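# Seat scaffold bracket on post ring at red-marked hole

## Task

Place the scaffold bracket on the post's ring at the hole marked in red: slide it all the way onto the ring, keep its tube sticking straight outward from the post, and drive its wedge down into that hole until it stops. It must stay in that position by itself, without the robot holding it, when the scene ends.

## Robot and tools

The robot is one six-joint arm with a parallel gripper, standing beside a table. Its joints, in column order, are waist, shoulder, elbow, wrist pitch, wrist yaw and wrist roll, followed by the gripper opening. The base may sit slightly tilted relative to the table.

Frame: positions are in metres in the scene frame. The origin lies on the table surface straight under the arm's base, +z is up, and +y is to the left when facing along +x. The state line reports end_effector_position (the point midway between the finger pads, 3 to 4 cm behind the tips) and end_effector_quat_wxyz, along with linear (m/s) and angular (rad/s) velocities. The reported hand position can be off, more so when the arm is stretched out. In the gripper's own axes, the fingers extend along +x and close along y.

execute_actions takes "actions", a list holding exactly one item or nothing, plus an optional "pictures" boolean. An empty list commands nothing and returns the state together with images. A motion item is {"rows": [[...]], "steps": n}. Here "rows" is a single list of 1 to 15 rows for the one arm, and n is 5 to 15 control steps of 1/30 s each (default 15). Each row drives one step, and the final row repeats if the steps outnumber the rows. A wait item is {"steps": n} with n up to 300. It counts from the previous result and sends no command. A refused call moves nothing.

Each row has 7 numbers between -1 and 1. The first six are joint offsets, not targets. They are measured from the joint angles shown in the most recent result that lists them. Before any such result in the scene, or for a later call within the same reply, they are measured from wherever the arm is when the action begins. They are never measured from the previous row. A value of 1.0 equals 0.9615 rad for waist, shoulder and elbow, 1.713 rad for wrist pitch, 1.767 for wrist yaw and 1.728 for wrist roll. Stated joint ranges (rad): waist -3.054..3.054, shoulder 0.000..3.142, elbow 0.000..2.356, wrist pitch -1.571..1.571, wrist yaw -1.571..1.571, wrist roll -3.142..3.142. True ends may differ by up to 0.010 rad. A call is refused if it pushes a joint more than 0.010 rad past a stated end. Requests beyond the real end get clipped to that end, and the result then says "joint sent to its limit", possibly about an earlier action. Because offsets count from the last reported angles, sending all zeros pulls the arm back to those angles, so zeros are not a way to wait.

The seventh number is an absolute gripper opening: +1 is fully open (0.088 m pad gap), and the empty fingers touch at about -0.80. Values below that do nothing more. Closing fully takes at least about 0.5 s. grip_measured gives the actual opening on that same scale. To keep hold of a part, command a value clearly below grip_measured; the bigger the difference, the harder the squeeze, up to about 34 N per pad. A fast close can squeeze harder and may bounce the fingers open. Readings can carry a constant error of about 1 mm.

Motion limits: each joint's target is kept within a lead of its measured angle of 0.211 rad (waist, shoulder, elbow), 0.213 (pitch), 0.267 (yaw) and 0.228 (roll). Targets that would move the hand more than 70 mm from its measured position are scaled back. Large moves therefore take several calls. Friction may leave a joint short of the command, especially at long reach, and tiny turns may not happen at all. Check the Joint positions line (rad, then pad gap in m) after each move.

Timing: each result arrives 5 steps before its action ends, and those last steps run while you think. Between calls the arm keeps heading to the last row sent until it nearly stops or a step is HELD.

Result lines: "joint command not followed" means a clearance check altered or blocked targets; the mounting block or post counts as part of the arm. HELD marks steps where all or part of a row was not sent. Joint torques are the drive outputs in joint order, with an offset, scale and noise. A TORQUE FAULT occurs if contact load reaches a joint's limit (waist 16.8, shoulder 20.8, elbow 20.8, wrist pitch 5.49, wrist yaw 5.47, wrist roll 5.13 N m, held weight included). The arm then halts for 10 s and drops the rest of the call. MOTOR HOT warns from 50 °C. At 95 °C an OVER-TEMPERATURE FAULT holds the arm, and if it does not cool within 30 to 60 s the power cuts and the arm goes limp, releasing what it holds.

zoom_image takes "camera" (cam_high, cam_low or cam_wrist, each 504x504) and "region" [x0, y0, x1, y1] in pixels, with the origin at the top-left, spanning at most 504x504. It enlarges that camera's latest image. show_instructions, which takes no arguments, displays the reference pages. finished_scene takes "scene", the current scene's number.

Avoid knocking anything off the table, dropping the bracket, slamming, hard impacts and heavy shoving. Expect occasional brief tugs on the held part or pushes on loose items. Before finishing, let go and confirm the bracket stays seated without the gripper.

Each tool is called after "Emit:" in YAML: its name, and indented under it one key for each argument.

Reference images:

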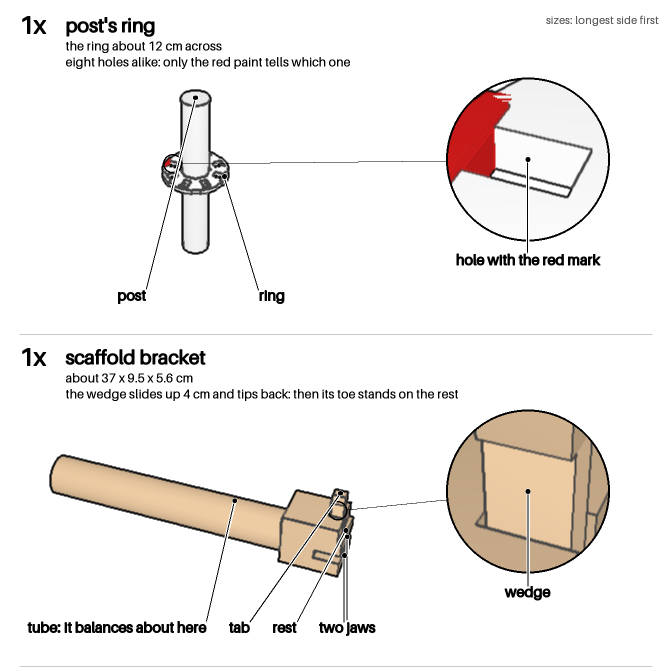

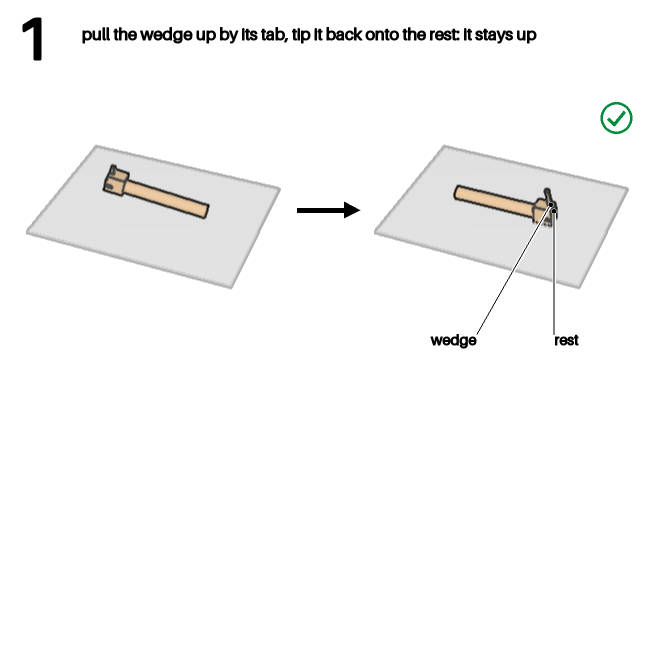

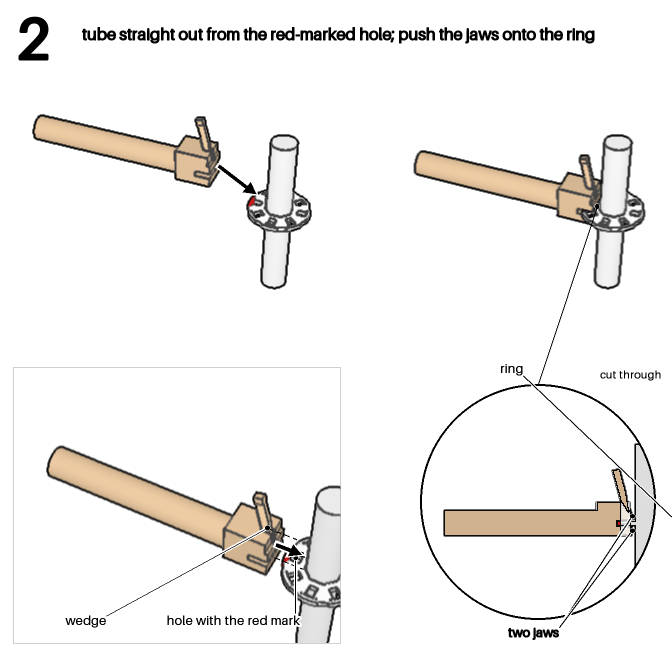

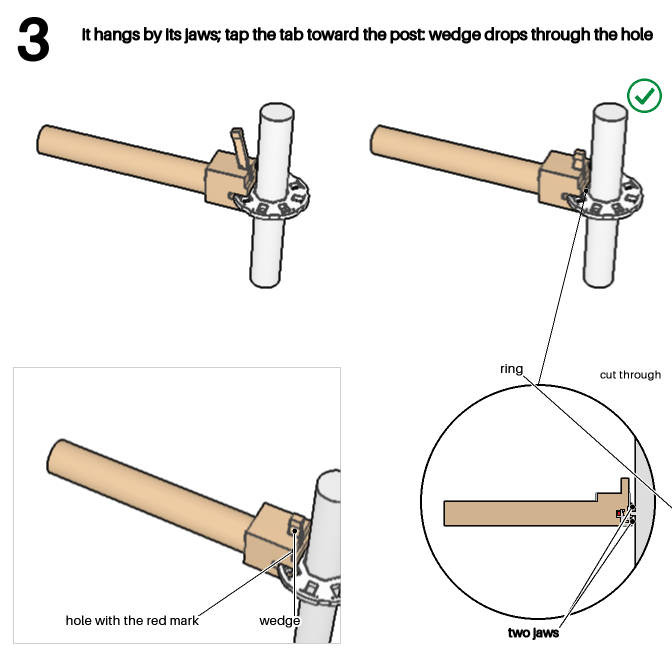

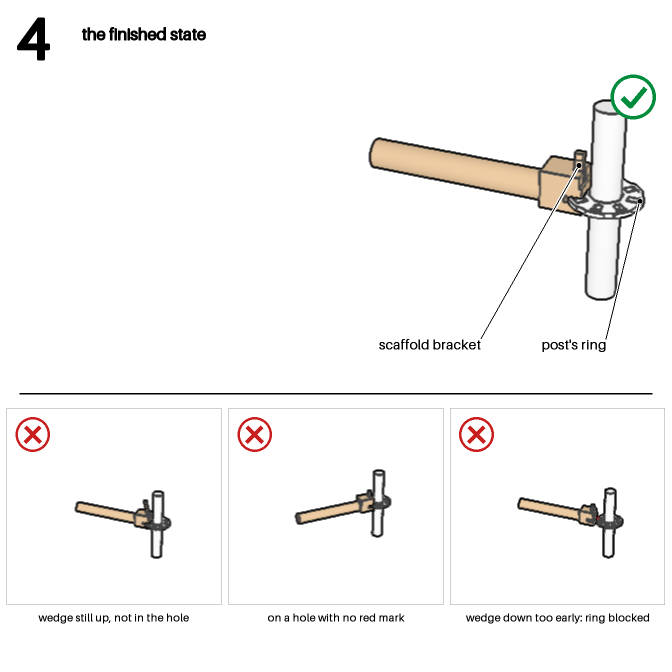

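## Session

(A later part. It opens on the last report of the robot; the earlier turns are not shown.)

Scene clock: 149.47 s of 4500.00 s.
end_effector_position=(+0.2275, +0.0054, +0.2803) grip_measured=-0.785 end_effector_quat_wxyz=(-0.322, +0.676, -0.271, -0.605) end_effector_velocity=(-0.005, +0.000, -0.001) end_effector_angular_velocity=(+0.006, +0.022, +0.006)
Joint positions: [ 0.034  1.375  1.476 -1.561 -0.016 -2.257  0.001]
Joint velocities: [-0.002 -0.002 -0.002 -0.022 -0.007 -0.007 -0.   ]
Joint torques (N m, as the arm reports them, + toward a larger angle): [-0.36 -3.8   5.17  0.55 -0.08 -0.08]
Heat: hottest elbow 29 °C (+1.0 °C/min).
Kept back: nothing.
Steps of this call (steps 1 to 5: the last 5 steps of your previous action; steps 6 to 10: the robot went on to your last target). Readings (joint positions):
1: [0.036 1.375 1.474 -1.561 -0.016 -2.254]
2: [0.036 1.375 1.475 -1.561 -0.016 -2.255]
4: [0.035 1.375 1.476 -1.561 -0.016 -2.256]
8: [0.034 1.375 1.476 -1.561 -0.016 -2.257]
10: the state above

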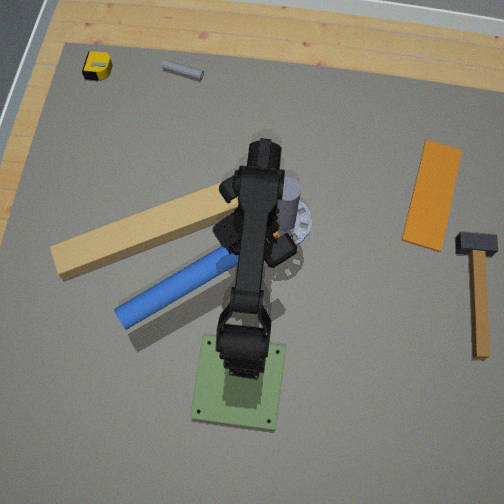

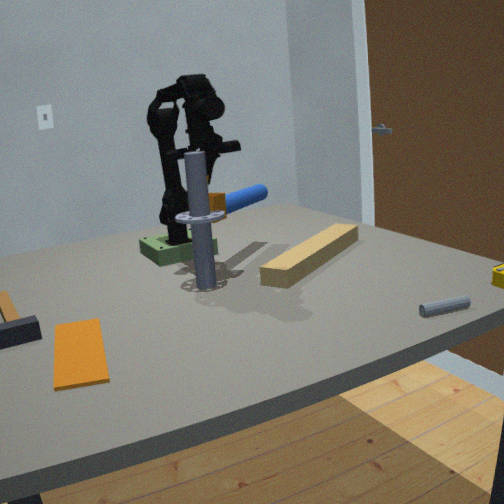

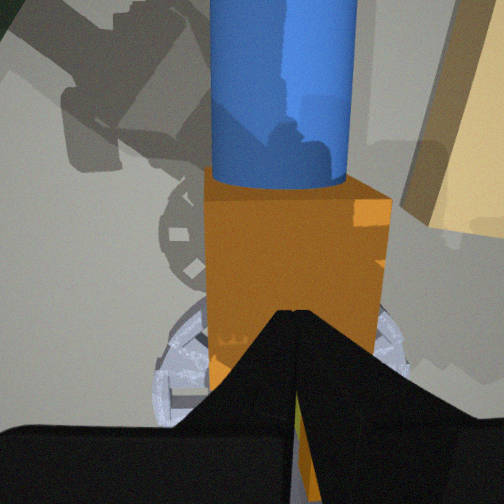

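Continue pushing 1.5 cm.

Emit:
execute_actions:
  actions:
    - {"rows": [[-0.06,0.05,0.037,0,0,-0.032,-1]], "steps": 15}

Emit:
execute_actions:
  actions:
    - {"steps": 10}
  pictures: true

Scene clock: 149.93 s of 4500.00 s.
end_effector_position=(+0.2339, -0.0033, +0.2813) grip_measured=-0.785 end_effector_quat_wxyz=(-0.320, +0.674, -0.267, -0.609) end_effector_velocity=(-0.000, -0.003, +0.001) end_effector_angular_velocity=(+0.003, +0.001, +0.020)
Joint positions: [-0.009  1.406  1.506 -1.569 -0.027 -2.309  0.001]
Joint velocities: [-0.017  0.002  0.007 -0.007 -0.007 -0.037  0.   ]
Joint torques (N m, as the arm reports them, + toward a larger angle): [-1.28 -2.86  4.9   1.18  0.31 -0.05]
Heat: hottest elbow 29 °C (+1.0 °C/min).
Steps of this call (steps 1 to 4: the robot went on to your last target; steps 5 to 14: the first 10 steps of this action). Readings (joint positions):
5: [0.029 1.380 1.480 -1.564 -0.018 -2.269]
6: [0.016 1.388 1.488 -1.565 -0.018 -2.281]
8: [-0.000 1.399 1.499 -1.569 -0.026 -2.296]
12: [-0.008 1.405 1.505 -1.569 -0.026 -2.307]
14: the state above

Scene clock: 150.27 s of 4500.00 s.
end_effector_position=(+0.2341, -0.0034, +0.2813) grip_measured=-0.785 end_effector_quat_wxyz=(-0.320, +0.674, -0.267, -0.610) end_effector_velocity=(-0.002, +0.003, +0.001) end_effector_angular_velocity=(+0.021, +0.002, +0.007)
Joint positions: [-0.01   1.407  1.506 -1.569 -0.028 -2.311  0.001]
Joint velocities: [-0.002 -0.002  0.002 -0.007 -0.022 -0.007 -0.   ]
Joint torques (N m, as the arm reports them, + toward a larger angle): [-1.36 -2.81  4.9   1.21  0.32 -0.05]
Heat: hottest elbow 29 °C (+1.0 °C/min).
Kept back: nothing.
Steps of this call (steps 1 to 5: the last 5 steps of your previous action; steps 6 to 10: the robot went on to your last target). Readings (joint positions):
1: [-0.009 1.406 1.506 -1.569 -0.027 -2.309]
2: [-0.010 1.407 1.506 -1.569 -0.027 -2.310]
4: [-0.010 1.407 1.506 -1.569 -0.028 -2.310]
8: [-0.010 1.407 1.506 -1.569 -0.028 -2.311]
10: the state above

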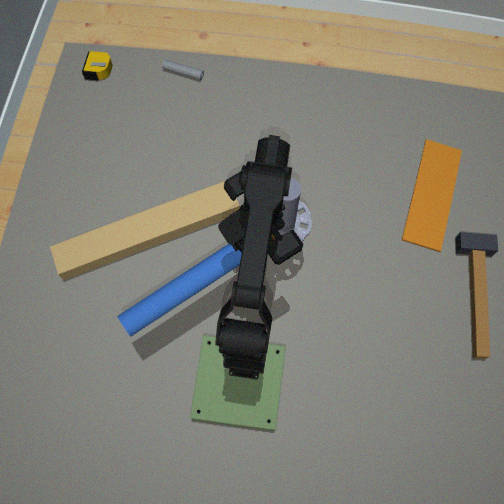

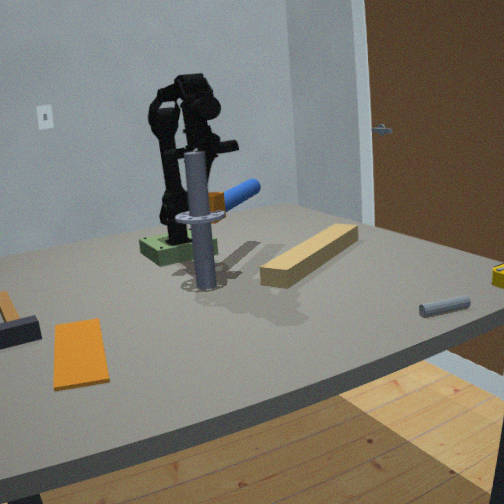

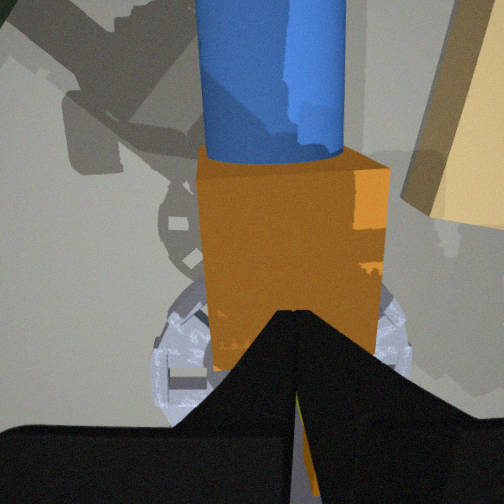

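Emit:
zoom_image:
  camera: "cam_low"
  region: [130, 120, 290, 250]

Region (130, 120, 290, 250) of cam_low's 504x504 image, scaled by 3.150, with more detail than that image has; it fills the top 410 rows of this view, and the rest is white.

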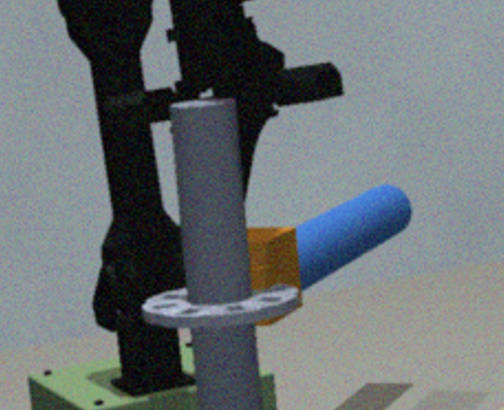

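Emit:
execute_actions:
  actions:
    - {"rows": [[0.05,-0.04,-0.03,0,0.01,0.028,-1]], "steps": 15}

Emit:
execute_actions:
  actions:
    - {"steps": 10}
  pictures: true

Scene clock: 151.40 s of 4500.00 s.
end_effector_position=(+0.2272, +0.0047, +0.2832) grip_measured=-0.785 end_effector_quat_wxyz=(-0.319, +0.679, -0.269, -0.604) end_effector_velocity=(-0.005, +0.002, -0.002) end_effector_angular_velocity=(-0.005, +0.012, -0.010)
Joint positions: [ 0.033  1.376  1.488 -1.57  -0.014 -2.266  0.001]
Joint velocities: [ 0.012 -0.012 -0.017 -0.007  0.007  0.022 -0.   ]
Joint torques (N m, as the arm reports them, + toward a larger angle): [ 0.24 -5.18  3.67  0.8   0.02  0.04]
Heat: hottest elbow 29 °C (+1.0 °C/min).
Steps of this call (steps 1 to 15: the robot went on to your last target; steps 16 to 24: nothing new was sent; steps 25 to 34: the first 10 steps of this action). Readings (joint positions):
25: [-0.006 1.403 1.505 -1.568 -0.024 -2.302]
26: [0.005 1.398 1.500 -1.567 -0.020 -2.292]
28: [0.023 1.387 1.492 -1.571 -0.017 -2.278]
32: [0.032 1.377 1.489 -1.570 -0.014 -2.268]
34: the state above

Scene clock: 151.73 s of 4500.00 s.
end_effector_position=(+0.2269, +0.0050, +0.2830) grip_measured=-0.785 end_effector_quat_wxyz=(-0.319, +0.679, -0.269, -0.605) end_effector_velocity=(-0.002, +0.003, -0.000) end_effector_angular_velocity=(+0.021, +0.008, +0.008)
Joint positions: [ 0.035  1.375  1.487 -1.57  -0.014 -2.264  0.001]
Joint velocities: [-0.002 -0.002 -0.002 -0.007 -0.022 -0.007 -0.   ]
Joint torques (N m, as the arm reports them, + toward a larger angle): [ 0.26 -5.3   3.68  0.77  0.03  0.07]
Heat: hottest elbow 29 °C (+1.0 °C/min).
Kept back: nothing.
Steps of this call (steps 1 to 5: the last 5 steps of your previous action; steps 6 to 10: the robot went on to your last target). Readings (joint positions):
1: [0.034 1.375 1.488 -1.570 -0.014 -2.266]
2: [0.034 1.375 1.488 -1.570 -0.014 -2.266]
4: [0.034 1.375 1.487 -1.570 -0.014 -2.265]
8: [0.035 1.375 1.487 -1.570 -0.014 -2.264]
10: the state above

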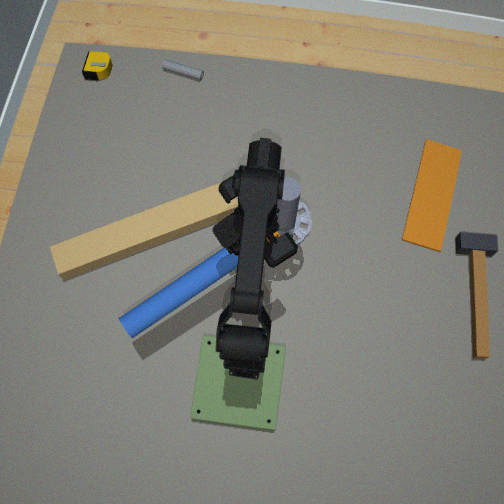

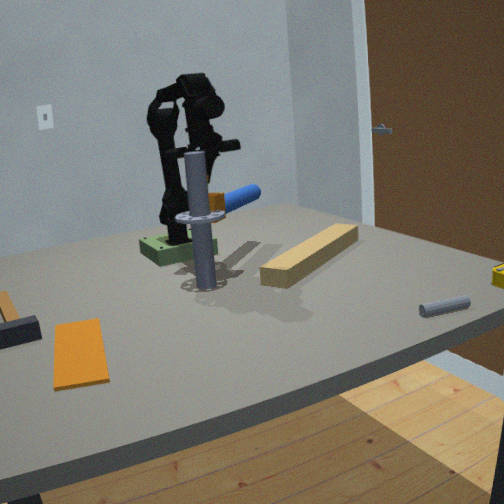

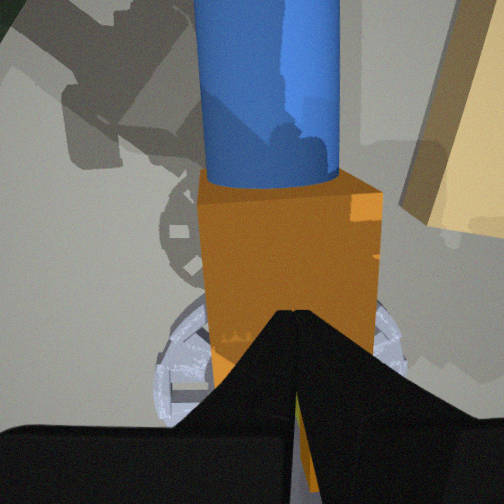

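Emit:
execute_actions:
  actions:
    - {"rows": [[0.03,-0.1,0.1,0,0,0,-1],[0.05,-0.1,0.15,0,0,0,-1],[0.1,-0.1,0.2,0,0,0,-1],[0.2,-0.1,0.2,0,0,0,-1],[0.6,-0.1,0.2,0,0,0,-1]], "steps": 15}

Emit:
execute_actions:
  actions:
    - {"steps": 12}
  pictures: true

Emit:
zoom_image:
  camera: "cam_high"
  region: [200, 160, 360, 300]

Scene clock: 152.57 s of 4500.00 s.
end_effector_position=(+0.2064, +0.0931, +0.3569) grip_measured=-0.785 end_effector_quat_wxyz=(-0.249, +0.789, -0.066, -0.558) end_effector_velocity=(-0.161, +0.353, +0.000) end_effector_angular_velocity=(-0.031, -0.010, +1.691)
Joint positions: [ 0.433  1.272  1.673 -1.566 -0.011 -2.265  0.001]
Joint velocities: [ 1.687 -0.002  0.002 -0.007  0.007 -0.007 -0.   ]
Joint torques (N m, as the arm reports them, + toward a larger angle): [ 0.34 -2.47  4.4   0.93 -0.23  0.01]
Heat: hottest elbow 29 °C (+1.0 °C/min).
Steps of this call (steps 1 to 15: the robot went on to your last target; steps 16 to 25: the first 10 steps of this action). Readings (joint positions):
16: [0.038 1.364 1.495 -1.570 -0.012 -2.264]
17: [0.046 1.356 1.514 -1.570 -0.012 -2.264]
19: [0.093 1.330 1.585 -1.567 -0.009 -2.265]
23: [0.319 1.275 1.668 -1.566 -0.011 -2.265]
25: the state above

Scene clock: 152.97 s of 4500.00 s.
end_effector_position=(+0.1874, +0.1289, +0.3556) grip_measured=-0.785 end_effector_quat_wxyz=(-0.198, +0.790, +0.002, -0.580) end_effector_velocity=(-0.007, +0.005, +0.000) end_effector_angular_velocity=(+0.013, +0.011, +0.037)
Joint positions: [ 0.606  1.277  1.674 -1.567 -0.015 -2.264  0.001]
Joint velocities: [ 0.022 -0.007 -0.002 -0.007 -0.022 -0.007  0.   ]
Joint torques (N m, as the arm reports them, + toward a larger angle): [ 0.22 -3.33  4.79  1.   -0.09  0.01]
Heat: hottest elbow 29 °C (+1.0 °C/min).
Kept back: nothing.
Steps of this call (steps 1 to 5: the last 5 steps of your previous action; steps 6 to 12: the robot went on to your last target). Readings (joint positions):
1: [0.485 1.273 1.674 -1.567 -0.012 -2.265]
2: [0.527 1.276 1.674 -1.567 -0.015 -2.265]
4: [0.573 1.277 1.674 -1.567 -0.015 -2.264]
8: [0.600 1.277 1.674 -1.567 -0.015 -2.264]
12: the state above

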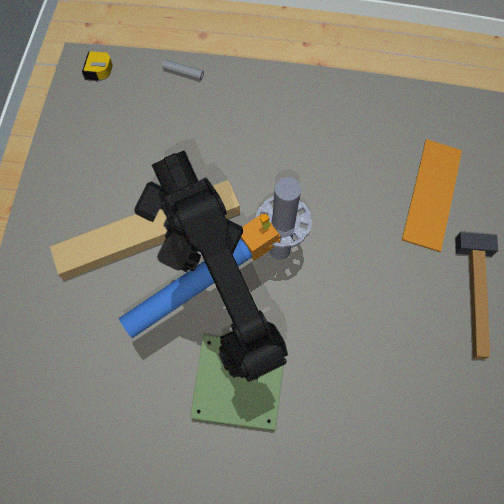

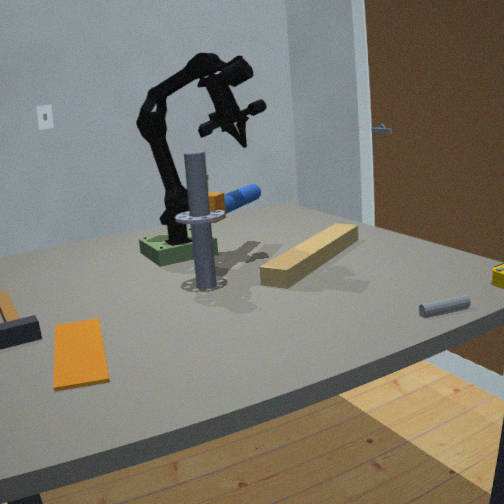

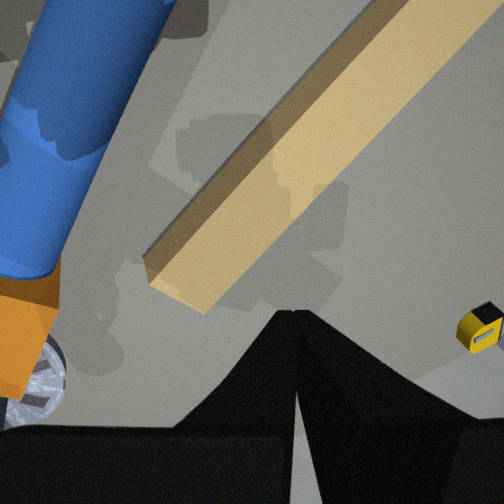

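Region (200, 160, 360, 300) of cam_high's 504x504 image, scaled by 3.150, with more detail than that image has; it fills the top 441 rows of this view, and the rest is white.

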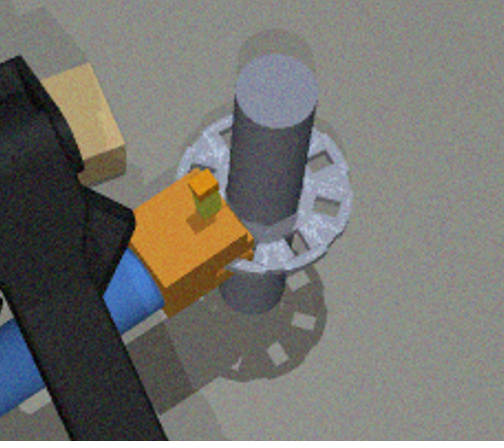

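Emit:
execute_actions:
  actions:
    - {"rows": [[-0.61,0.0,0,0,0,-0.024,-0.2],[-0.61,0.0,0,0,0,-0.024,-0.2],[-0.61,0.0,0,0,0,-0.024,-0.2],[-0.61,0.0,0,0,0,-0.024,-0.2],[-0.61,0.0,0,0,0,-0.024,-0.2],[-0.61,0.0,0,0,0,-0.024,-0.2],[-0.61,0.0,0,0,0,-0.024,-0.2],[-0.61,0.0,0,0,0,-0.024,-0.2],[-0.61,0.1,-0.06,0,0,-0.024,-0.2]], "steps": 15}

Emit:
execute_actions:
  actions:
    - {"steps": 12}
  pictures: true

Scene clock: 155.07 s of 4500.00 s.
end_effector_position=(+0.2305, +0.0193, +0.3485) grip_measured=-0.228 end_effector_quat_wxyz=(-0.322, +0.763, -0.192, -0.527) end_effector_velocity=(+0.085, -0.214, -0.144) end_effector_angular_velocity=(-0.052, +0.609, -0.915)
Joint positions: [ 0.097  1.298  1.665 -1.567 -0.014 -2.302  0.028]
Joint velocities: [-0.935  0.398 -0.203 -0.007  0.007 -0.022  0.012]
Joint torques (N m, as the arm reports them, + toward a larger angle): [ 0.75  0.45  1.94  1.16 -0.18 -0.06]
Heat: hottest elbow 29 °C (+1.0 °C/min).
Steps of this call (steps 1 to 30: the robot went on to your last target; steps 31 to 53: nothing new was sent; steps 54 to 63: the first 10 steps of this action). Readings (joint positions):
54: [0.585 1.277 1.674 -1.567 -0.025 -2.272]
55: [0.529 1.277 1.674 -1.567 -0.023 -2.281]
57: [0.413 1.277 1.674 -1.567 -0.018 -2.292]
61: [0.186 1.277 1.674 -1.567 -0.018 -2.301]
63: the state above

Scene clock: 155.47 s of 4500.00 s.
end_effector_position=(+0.2418, +0.0026, +0.3192) grip_measured=-0.201 end_effector_quat_wxyz=(-0.326, +0.723, -0.239, -0.560) end_effector_velocity=(-0.002, -0.004, -0.001) end_effector_angular_velocity=(-0.005, +0.007, -0.021)
Joint positions: [ 0.024  1.374  1.62  -1.567 -0.014 -2.304  0.029]
Joint velocities: [-0.012 -0.002 -0.002 -0.007  0.007  0.007  0.   ]
Joint torques (N m, as the arm reports them, + toward a larger angle): [-0.38 -4.49  4.12  0.93 -0.16 -0.06]
Heat: hottest elbow 29 °C (+1.0 °C/min).
Kept back: nothing.
Steps of this call (steps 1 to 5: the last 5 steps of your previous action; steps 6 to 12: the robot went on to your last target). Readings (joint positions):
1: [0.072 1.313 1.657 -1.567 -0.013 -2.303]
2: [0.056 1.331 1.647 -1.567 -0.014 -2.303]
4: [0.039 1.361 1.629 -1.567 -0.014 -2.303]
8: [0.027 1.376 1.620 -1.567 -0.014 -2.303]
12: the state above

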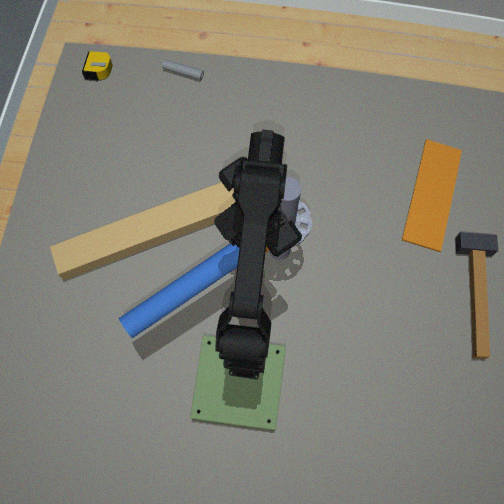

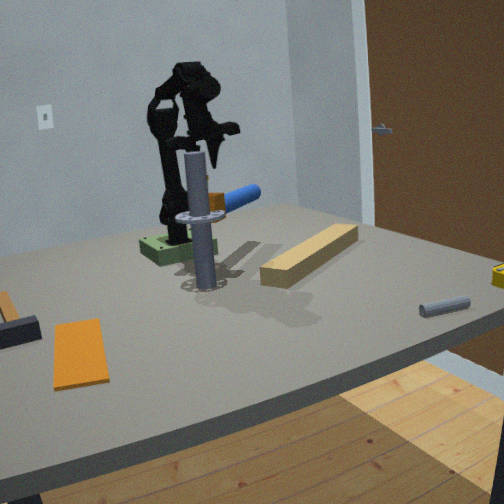

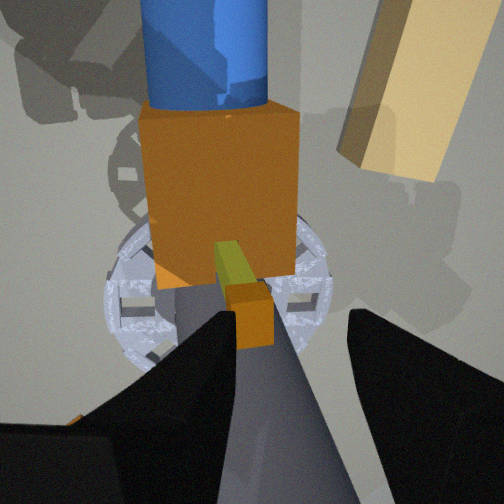

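Emit:
execute_actions:
  actions:
    - {"rows": [[0,0,-0.088,0,0,0,0.0]], "steps": 15}

Emit:
execute_actions:
  actions:
    - {"steps": 10}
  pictures: true

Scene clock: 156.43 s of 4500.00 s.
end_effector_position=(+0.2344, +0.0024, +0.2991) grip_measured=-0.007 end_effector_quat_wxyz=(-0.317, +0.702, -0.251, -0.586) end_effector_velocity=(-0.002, +0.002, -0.000) end_effector_angular_velocity=(+0.006, +0.007, +0.011)
Joint positions: [ 0.023  1.374  1.546 -1.567 -0.014 -2.304  0.039]
Joint velocities: [ 0.002 -0.002 -0.002 -0.007 -0.007 -0.007  0.003]
Joint torques (N m, as the arm reports them, + toward a larger angle): [ 0.14 -4.46  3.62  0.76 -0.14 -0.02]
Heat: hottest elbow 29 °C (+1.0 °C/min).
Steps of this call (steps 1 to 19: the robot went on to your last target; steps 20 to 29: the first 10 steps of this action). Readings (joint positions):
20: [0.023 1.374 1.610 -1.564 -0.014 -2.304]
21: [0.023 1.371 1.595 -1.564 -0.014 -2.304]
23: [0.023 1.371 1.567 -1.567 -0.014 -2.304]
27: [0.023 1.374 1.546 -1.567 -0.014 -2.304]
29: the state above

Scene clock: 156.77 s of 4500.00 s.
end_effector_position=(+0.2342, +0.0024, +0.2987) grip_measured=+0.000 end_effector_quat_wxyz=(-0.317, +0.701, -0.251, -0.587) end_effector_velocity=(-0.002, +0.002, -0.000) end_effector_angular_velocity=(+0.006, +0.007, +0.011)
Joint positions: [ 0.023  1.374  1.544 -1.567 -0.014 -2.304  0.039]
Joint velocities: [ 0.002 -0.002 -0.002 -0.007 -0.007 -0.007 -0.   ]
Joint torques (N m, as the arm reports them, + toward a larger angle): [ 0.08 -4.5   3.63  0.8  -0.12  0.  ]
Heat: hottest elbow 29 °C (+1.0 °C/min).
Kept back: nothing.
Steps of this call (steps 1 to 5: the last 5 steps of your previous action; steps 6 to 10: the robot went on to your last target). Readings (joint positions):
1: [0.023 1.374 1.546 -1.567 -0.014 -2.304]
2: [0.023 1.374 1.545 -1.567 -0.014 -2.304]
4: [0.023 1.374 1.545 -1.567 -0.014 -2.304]
8: [0.023 1.374 1.544 -1.567 -0.014 -2.304]
10: the state above

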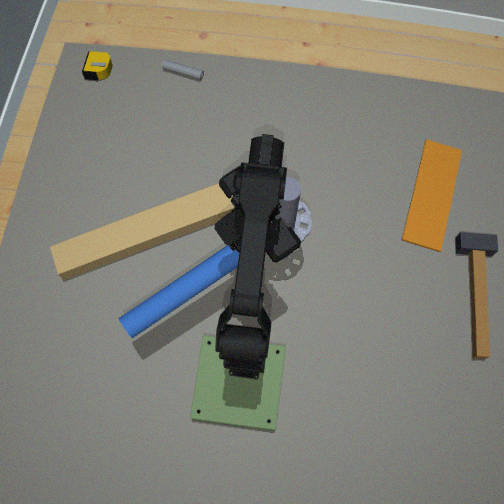

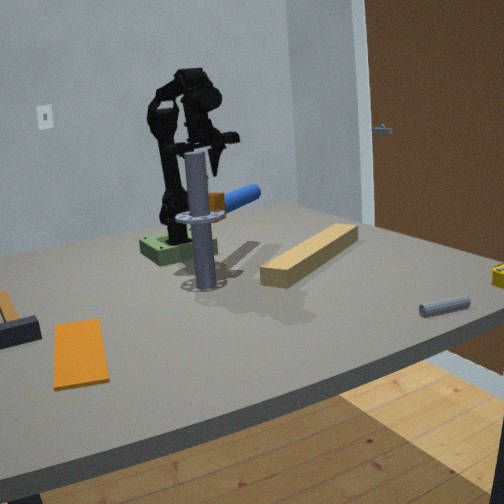

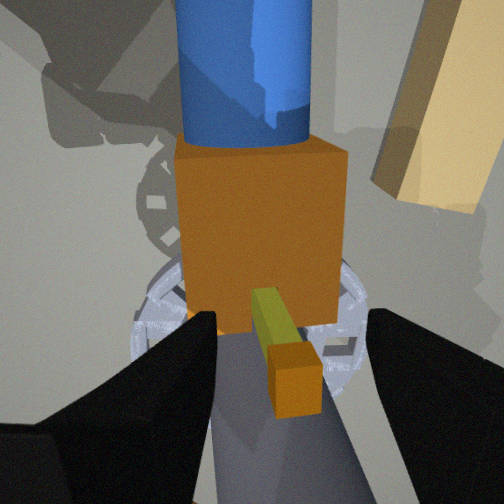

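Emit:
execute_actions:
  actions:
    - {"rows": [[-0.065,0.05,0.038,0,0,-0.032,0.0]], "steps": 15}

Emit:
execute_actions:
  actions:
    - {"steps": 10}
  pictures: true

Scene clock: 157.33 s of 4500.00 s.
end_effector_position=(+0.2428, -0.0116, +0.2967) grip_measured=+0.000 end_effector_quat_wxyz=(-0.315, +0.697, -0.258, -0.590) end_effector_velocity=(+0.005, -0.001, +0.007) end_effector_angular_velocity=(+0.016, -0.033, +0.008)
Joint positions: [-0.035  1.414  1.571 -1.568 -0.016 -2.354  0.039]
Joint velocities: [-0.017  0.002  0.027  0.007 -0.022 -0.022 -0.   ]
Joint torques (N m, as the arm reports them, + toward a larger angle): [-0.27 -4.08  5.15  0.81 -0.03 -0.04]
Heat: hottest elbow 29 °C (+1.0 °C/min).
Steps of this call (steps 1 to 7: the robot went on to your last target; steps 8 to 17: the first 10 steps of this action). Readings (joint positions):
8: [0.017 1.378 1.547 -1.569 -0.015 -2.314]
9: [0.003 1.385 1.554 -1.570 -0.016 -2.327]
11: [-0.020 1.400 1.565 -1.568 -0.016 -2.341]
15: [-0.034 1.414 1.569 -1.568 -0.016 -2.352]
17: the state above

Scene clock: 157.67 s of 4500.00 s.
end_effector_position=(+0.2431, -0.0120, +0.2974) grip_measured=+0.000 end_effector_quat_wxyz=(-0.315, +0.698, -0.257, -0.589) end_effector_velocity=(-0.003, -0.001, +0.001) end_effector_angular_velocity=(+0.004, +0.002, +0.016)
Joint positions: [-0.036  1.414  1.573 -1.568 -0.016 -2.357  0.039]
Joint velocities: [-0.007 -0.007 -0.002 -0.007 -0.007 -0.022 -0.   ]
Joint torques (N m, as the arm reports them, + toward a larger angle): [-0.3  -3.99  5.1   0.82 -0.04 -0.09]
Heat: hottest elbow 29 °C (+1.0 °C/min).
Kept back: nothing.
Steps of this call (steps 1 to 5: the last 5 steps of your previous action; steps 6 to 10: the robot went on to your last target). Readings (joint positions):
1: [-0.035 1.414 1.572 -1.568 -0.016 -2.355]
2: [-0.036 1.414 1.573 -1.568 -0.016 -2.356]
4: [-0.036 1.414 1.573 -1.568 -0.016 -2.356]
8: [-0.036 1.414 1.573 -1.568 -0.016 -2.357]
10: the state above

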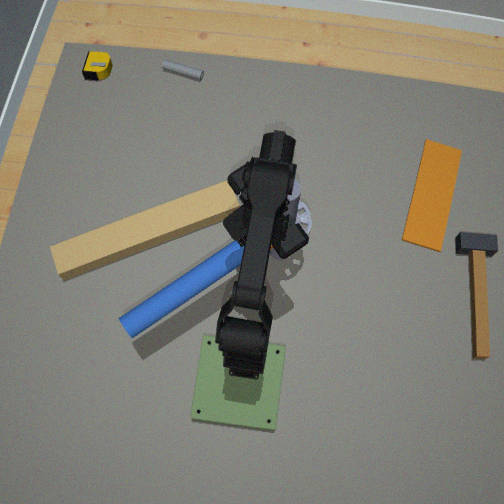

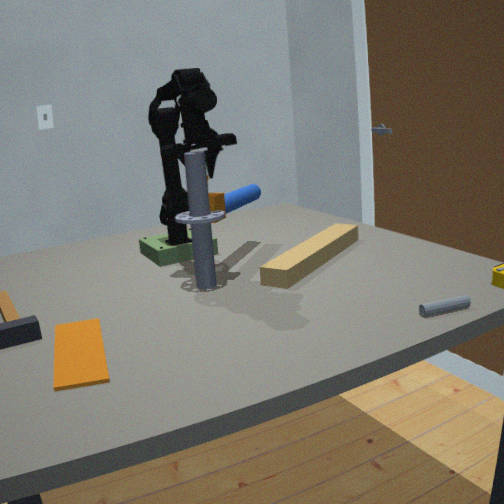

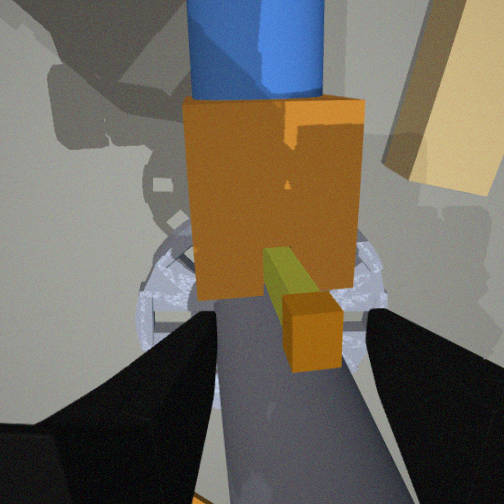

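Emit:
execute_actions:
  actions:
    - {"rows": [[-0.032,0.045,0.03,0,0,-0.012,0.0],[-0.032,0.045,0.03,0,0,-0.012,0.0],[-0.032,0.045,0.03,0,0,-0.012,0.0],[-0.032,0.045,0.03,0,0,-0.012,0.0],[-0.032,0.045,0.03,0,0,-0.012,0.0],[-0.032,0.09,-0.044,0,0,-0.012,0.0]], "steps": 15}

Emit:
execute_actions:
  actions:
    - {"steps": 10}
  pictures: true

Scene clock: 158.67 s of 4500.00 s.
end_effector_position=(+0.2492, -0.0153, +0.2785) grip_measured=+0.002 end_effector_quat_wxyz=(-0.307, +0.673, -0.263, -0.619) end_effector_velocity=(+0.002, +0.015, -0.119) end_effector_angular_velocity=(+0.108, +0.486, +0.098)
Joint positions: [-0.055  1.477  1.556 -1.569 -0.027 -2.381  0.039]
Joint velocities: [ 0.007  0.261 -0.227 -0.007 -0.081 -0.081  0.   ]
Joint torques (N m, as the arm reports them, + toward a larger angle): [-1.26 -4.86  3.9   0.66  0.37  0.16]
Heat: hottest elbow 29 °C (+1.0 °C/min).
Steps of this call (steps 1 to 15: the robot went on to your last target; steps 16 to 20: nothing new was sent; steps 21 to 30: the first 10 steps of this action). Readings (joint positions):
21: [-0.039 1.419 1.576 -1.569 -0.016 -2.361]
22: [-0.046 1.425 1.583 -1.570 -0.016 -2.365]
24: [-0.054 1.437 1.591 -1.569 -0.022 -2.374]
28: [-0.055 1.459 1.573 -1.569 -0.026 -2.380]
30: the state above

Scene clock: 159.00 s of 4500.00 s.
end_effector_position=(+0.2497, -0.0154, +0.2754) grip_measured=+0.001 end_effector_quat_wxyz=(-0.305, +0.669, -0.265, -0.623) end_effector_velocity=(+0.000, +0.000, -0.001) end_effector_angular_velocity=(+0.007, -0.003, +0.005)
Joint positions: [-0.054  1.485  1.551 -1.569 -0.025 -2.381  0.039]
Joint velocities: [-0.002 -0.002 -0.007  0.007 -0.007 -0.007 -0.   ]
Joint torques (N m, as the arm reports them, + toward a larger angle): [-1.3  -3.58  2.66  0.6   0.24  0.11]
Heat: hottest elbow 29 °C (+1.0 °C/min).
Kept back: nothing.
Steps of this call (steps 1 to 5: the last 5 steps of your previous action; steps 6 to 10: the robot went on to your last target). Readings (joint positions):
1: [-0.055 1.484 1.552 -1.571 -0.026 -2.381]
2: [-0.054 1.485 1.551 -1.569 -0.025 -2.381]
4: [-0.054 1.485 1.551 -1.569 -0.025 -2.381]
8: [-0.054 1.485 1.551 -1.569 -0.025 -2.381]
10: the state above

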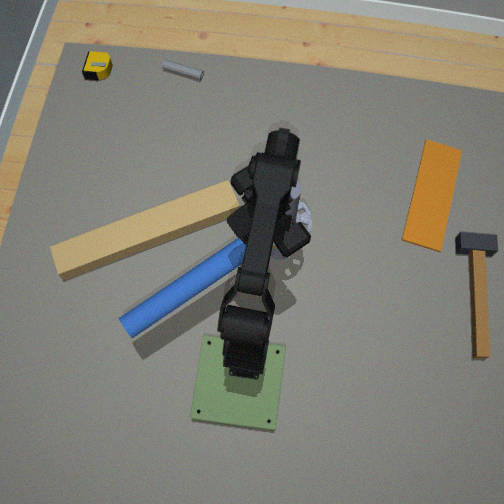

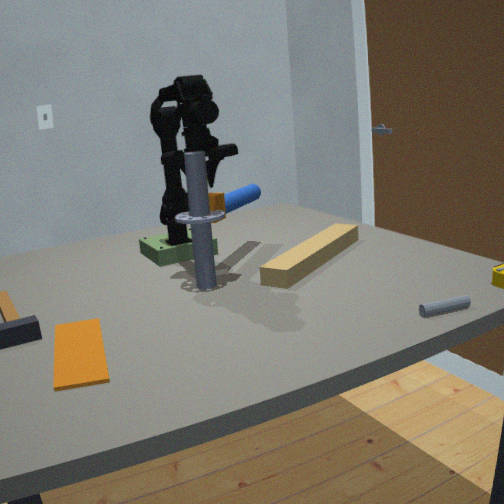

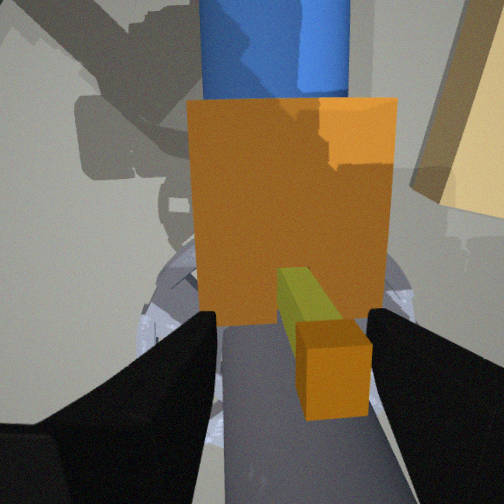

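Emit:
execute_actions:
  actions:
    - {"rows": [[0,-0.06,0.08,0,0.015,0,0.0],[0,-0.06,0.08,0,0.015,0,0.0],[0,-0.06,0.08,0,0.015,0,0.0],[0,-0.06,0.08,0,0.015,0,0.0],[0.06,-0.1,0.08,0,0.015,0,-0.5],[0.13,-0.12,0.08,0,0.015,0,-1]], "steps": 15}

Emit:
execute_actions:
  actions:
    - {"rows": [[0,0,0,0,0.27,0,-1]], "steps": 15}

Emit:
execute_actions:
  actions:
    - {"steps": 10}
  pictures: true

Scene clock: 161.20 s of 4500.00 s.
end_effector_position=(+0.2416, +0.0056, +0.3181) grip_measured=-0.686 end_effector_quat_wxyz=(-0.286, +0.737, -0.216, -0.573) end_effector_velocity=(-0.005, +0.082, +0.085) end_effector_angular_velocity=(+0.057, -0.422, +0.323)
Joint positions: [ 0.047  1.379  1.62  -1.572  0.003 -2.38   0.005]
Joint velocities: [ 0.305 -0.203  0.125  0.095 -0.051 -0.007 -0.176]
Joint torques (N m, as the arm reports them, + toward a larger angle): [-0.34 -3.56  4.45  1.1  -0.14 -0.02]
Heat: hottest elbow 28 °C (-1.0 °C/min).
Steps of this call (steps 1 to 15: the robot went on to your last target; steps 16 to 56: nothing new was sent; steps 57 to 66: the first 10 steps of this action). Readings (joint positions):
57: [-0.054 1.479 1.559 -1.570 -0.024 -2.381]
58: [-0.052 1.476 1.568 -1.571 -0.019 -2.383]
60: [-0.049 1.463 1.589 -1.571 -0.013 -2.384]
64: [0.022 1.400 1.613 -1.575 0.019 -2.381]
66: the state above

Scene clock: 161.70 s of 4500.00 s.
end_effector_position=(+0.2402, -0.0547, +0.3353) grip_measured=-0.785 end_effector_quat_wxyz=(-0.151, +0.779, -0.363, -0.489) end_effector_velocity=(-0.005, -0.037, +0.015) end_effector_angular_velocity=(-0.249, -0.002, -0.068)
Joint positions: [ 0.067  1.371  1.624 -1.571  0.45  -2.382  0.001]
Joint velocities: [-0.007 -0.002 -0.002 -0.007  0.256 -0.007 -0.   ]
Joint torques (N m, as the arm reports them, + toward a larger angle): [-0.1  -4.22  4.44  0.91  0.39  0.04]
Heat: hottest elbow 28 °C (-1.0 °C/min).
Steps of this call (steps 1 to 5: the last 5 steps of your previous action; steps 6 to 15: the first 10 steps of this action, its rows measured from where the robot was after step 5). Readings (joint positions):
5: [0.065 1.372 1.625 -1.571 0.003 -2.380]
6: [0.068 1.372 1.625 -1.571 0.050 -2.381]
7: [0.070 1.372 1.625 -1.571 0.129 -2.381]
9: [0.068 1.372 1.625 -1.571 0.272 -2.381]
13: [0.069 1.371 1.624 -1.571 0.424 -2.383]
15: the state above

Scene clock: 162.03 s of 4500.00 s.
end_effector_position=(+0.2399, -0.0582, +0.3369) grip_measured=-0.785 end_effector_quat_wxyz=(-0.143, +0.780, -0.372, -0.483) end_effector_velocity=(-0.005, -0.002, -0.002) end_effector_angular_velocity=(-0.006, +0.023, -0.011)
Joint positions: [ 0.067  1.371  1.624 -1.571  0.476 -2.382  0.001]
Joint velocities: [-0.002 -0.002 -0.007 -0.022  0.007  0.007  0.   ]
Joint torques (N m, as the arm reports them, + toward a larger angle): [-0.23 -4.28  4.46  0.89  0.38  0.03]
Heat: hottest elbow 28 °C (-1.0 °C/min).
Kept back: nothing.
Steps of this call (steps 1 to 5: the last 5 steps of your previous action; steps 6 to 10: the robot went on to your last target). Readings (joint positions):
1: [0.067 1.371 1.624 -1.571 0.457 -2.382]
2: [0.067 1.371 1.624 -1.571 0.463 -2.382]
4: [0.067 1.371 1.624 -1.571 0.470 -2.382]
8: [0.067 1.371 1.624 -1.571 0.475 -2.382]
10: the state above

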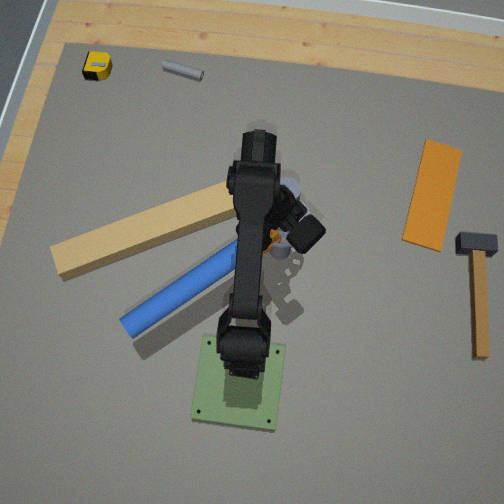

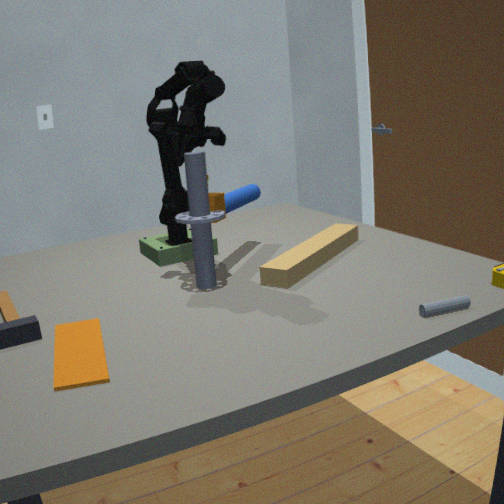

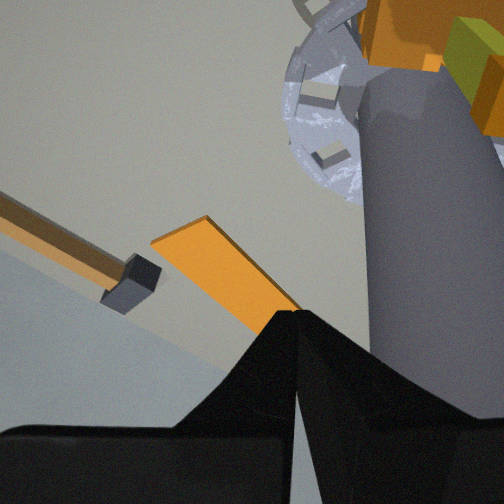

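Emit:
execute_actions:
  actions:
    - {"rows": [[0.41,0,0,0,0.057,0,-1],[0.41,0,0,0,0.057,0,-1],[0.41,0,0,0,0.057,0,-1],[0.41,0,0,0,0.057,0,-1],[0.41,0,0,0,0.057,0,-1],[0.41,0,0,0,0.057,0,-1],[0.41,0,0,0,0.057,0,-1],[0.41,-0.08,-0.28,0.06,0.057,0,-1]], "steps": 15}

Emit:
execute_actions:
  actions:
    - {"steps": 12}
  pictures: true

Scene clock: 163.03 s of 4500.00 s.
end_effector_position=(+0.2401, +0.0198, +0.3216) grip_measured=-0.785 end_effector_quat_wxyz=(-0.019, +0.839, -0.254, -0.482) end_effector_velocity=(-0.170, -0.027, -0.317) end_effector_angular_velocity=(-0.412, +0.912, +0.212)
Joint positions: [ 0.442  1.322  1.494 -1.512  0.569 -2.381  0.001]
Joint velocities: [ 0.193 -0.413 -1.468  0.066 -0.007 -0.022 -0.   ]
Joint torques (N m, as the arm reports them, + toward a larger angle): [-0.28 -3.27  3.69  1.52  0.53 -0.06]
Heat: hottest elbow 28 °C (-1.0 °C/min).
Steps of this call (steps 1 to 20: the robot went on to your last target; steps 21 to 30: the first 10 steps of this action). Readings (joint positions):
21: [0.089 1.371 1.624 -1.571 0.506 -2.382]
22: [0.141 1.371 1.625 -1.576 0.536 -2.378]
24: [0.235 1.366 1.617 -1.581 0.574 -2.378]
28: [0.416 1.358 1.591 -1.538 0.567 -2.381]
30: the state above

Scene clock: 163.43 s of 4500.00 s.
end_effector_position=(+0.2336, +0.0194, +0.2990) grip_measured=-0.785 end_effector_quat_wxyz=(+0.001, +0.833, -0.255, -0.491) end_effector_velocity=(+0.001, -0.001, +0.001) end_effector_angular_velocity=(-0.006, -0.014, +0.014)
Joint positions: [ 0.46   1.292  1.379 -1.468  0.583 -2.381  0.001]
Joint velocities: [-0.002 -0.012 -0.012  0.022  0.007 -0.022 -0.   ]
Joint torques (N m, as the arm reports them, + toward a larger angle): [-0.03 -3.72  2.54  0.79  0.07 -0.08]
Heat: hottest elbow 28 °C (-1.0 °C/min).
Kept back: nothing.
Steps of this call (steps 1 to 5: the last 5 steps of your previous action; steps 6 to 12: the robot went on to your last target). Readings (joint positions):
1: [0.446 1.312 1.451 -1.507 0.569 -2.381]
2: [0.449 1.309 1.420 -1.497 0.570 -2.381]
4: [0.456 1.307 1.394 -1.481 0.585 -2.381]
8: [0.459 1.295 1.382 -1.471 0.583 -2.381]
12: the state above

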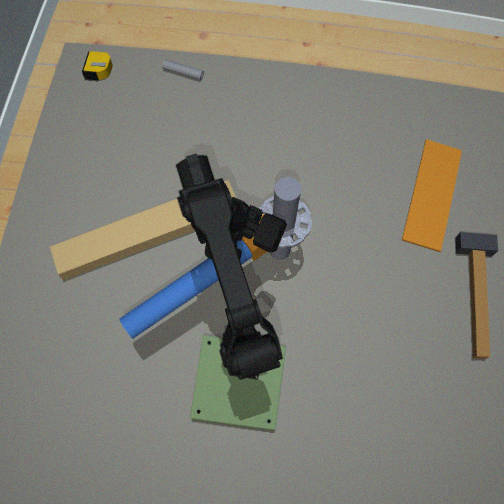

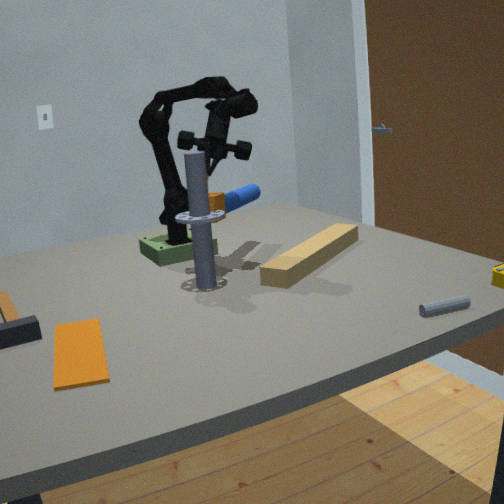

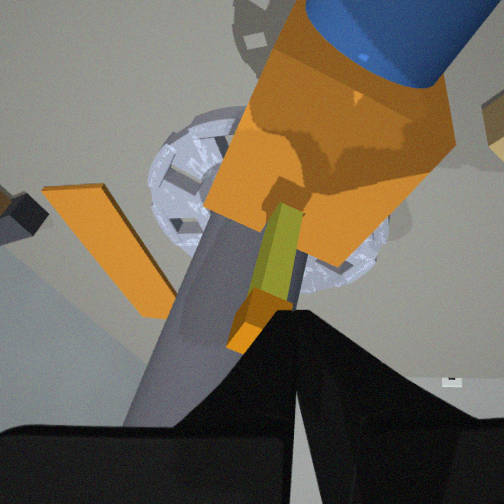

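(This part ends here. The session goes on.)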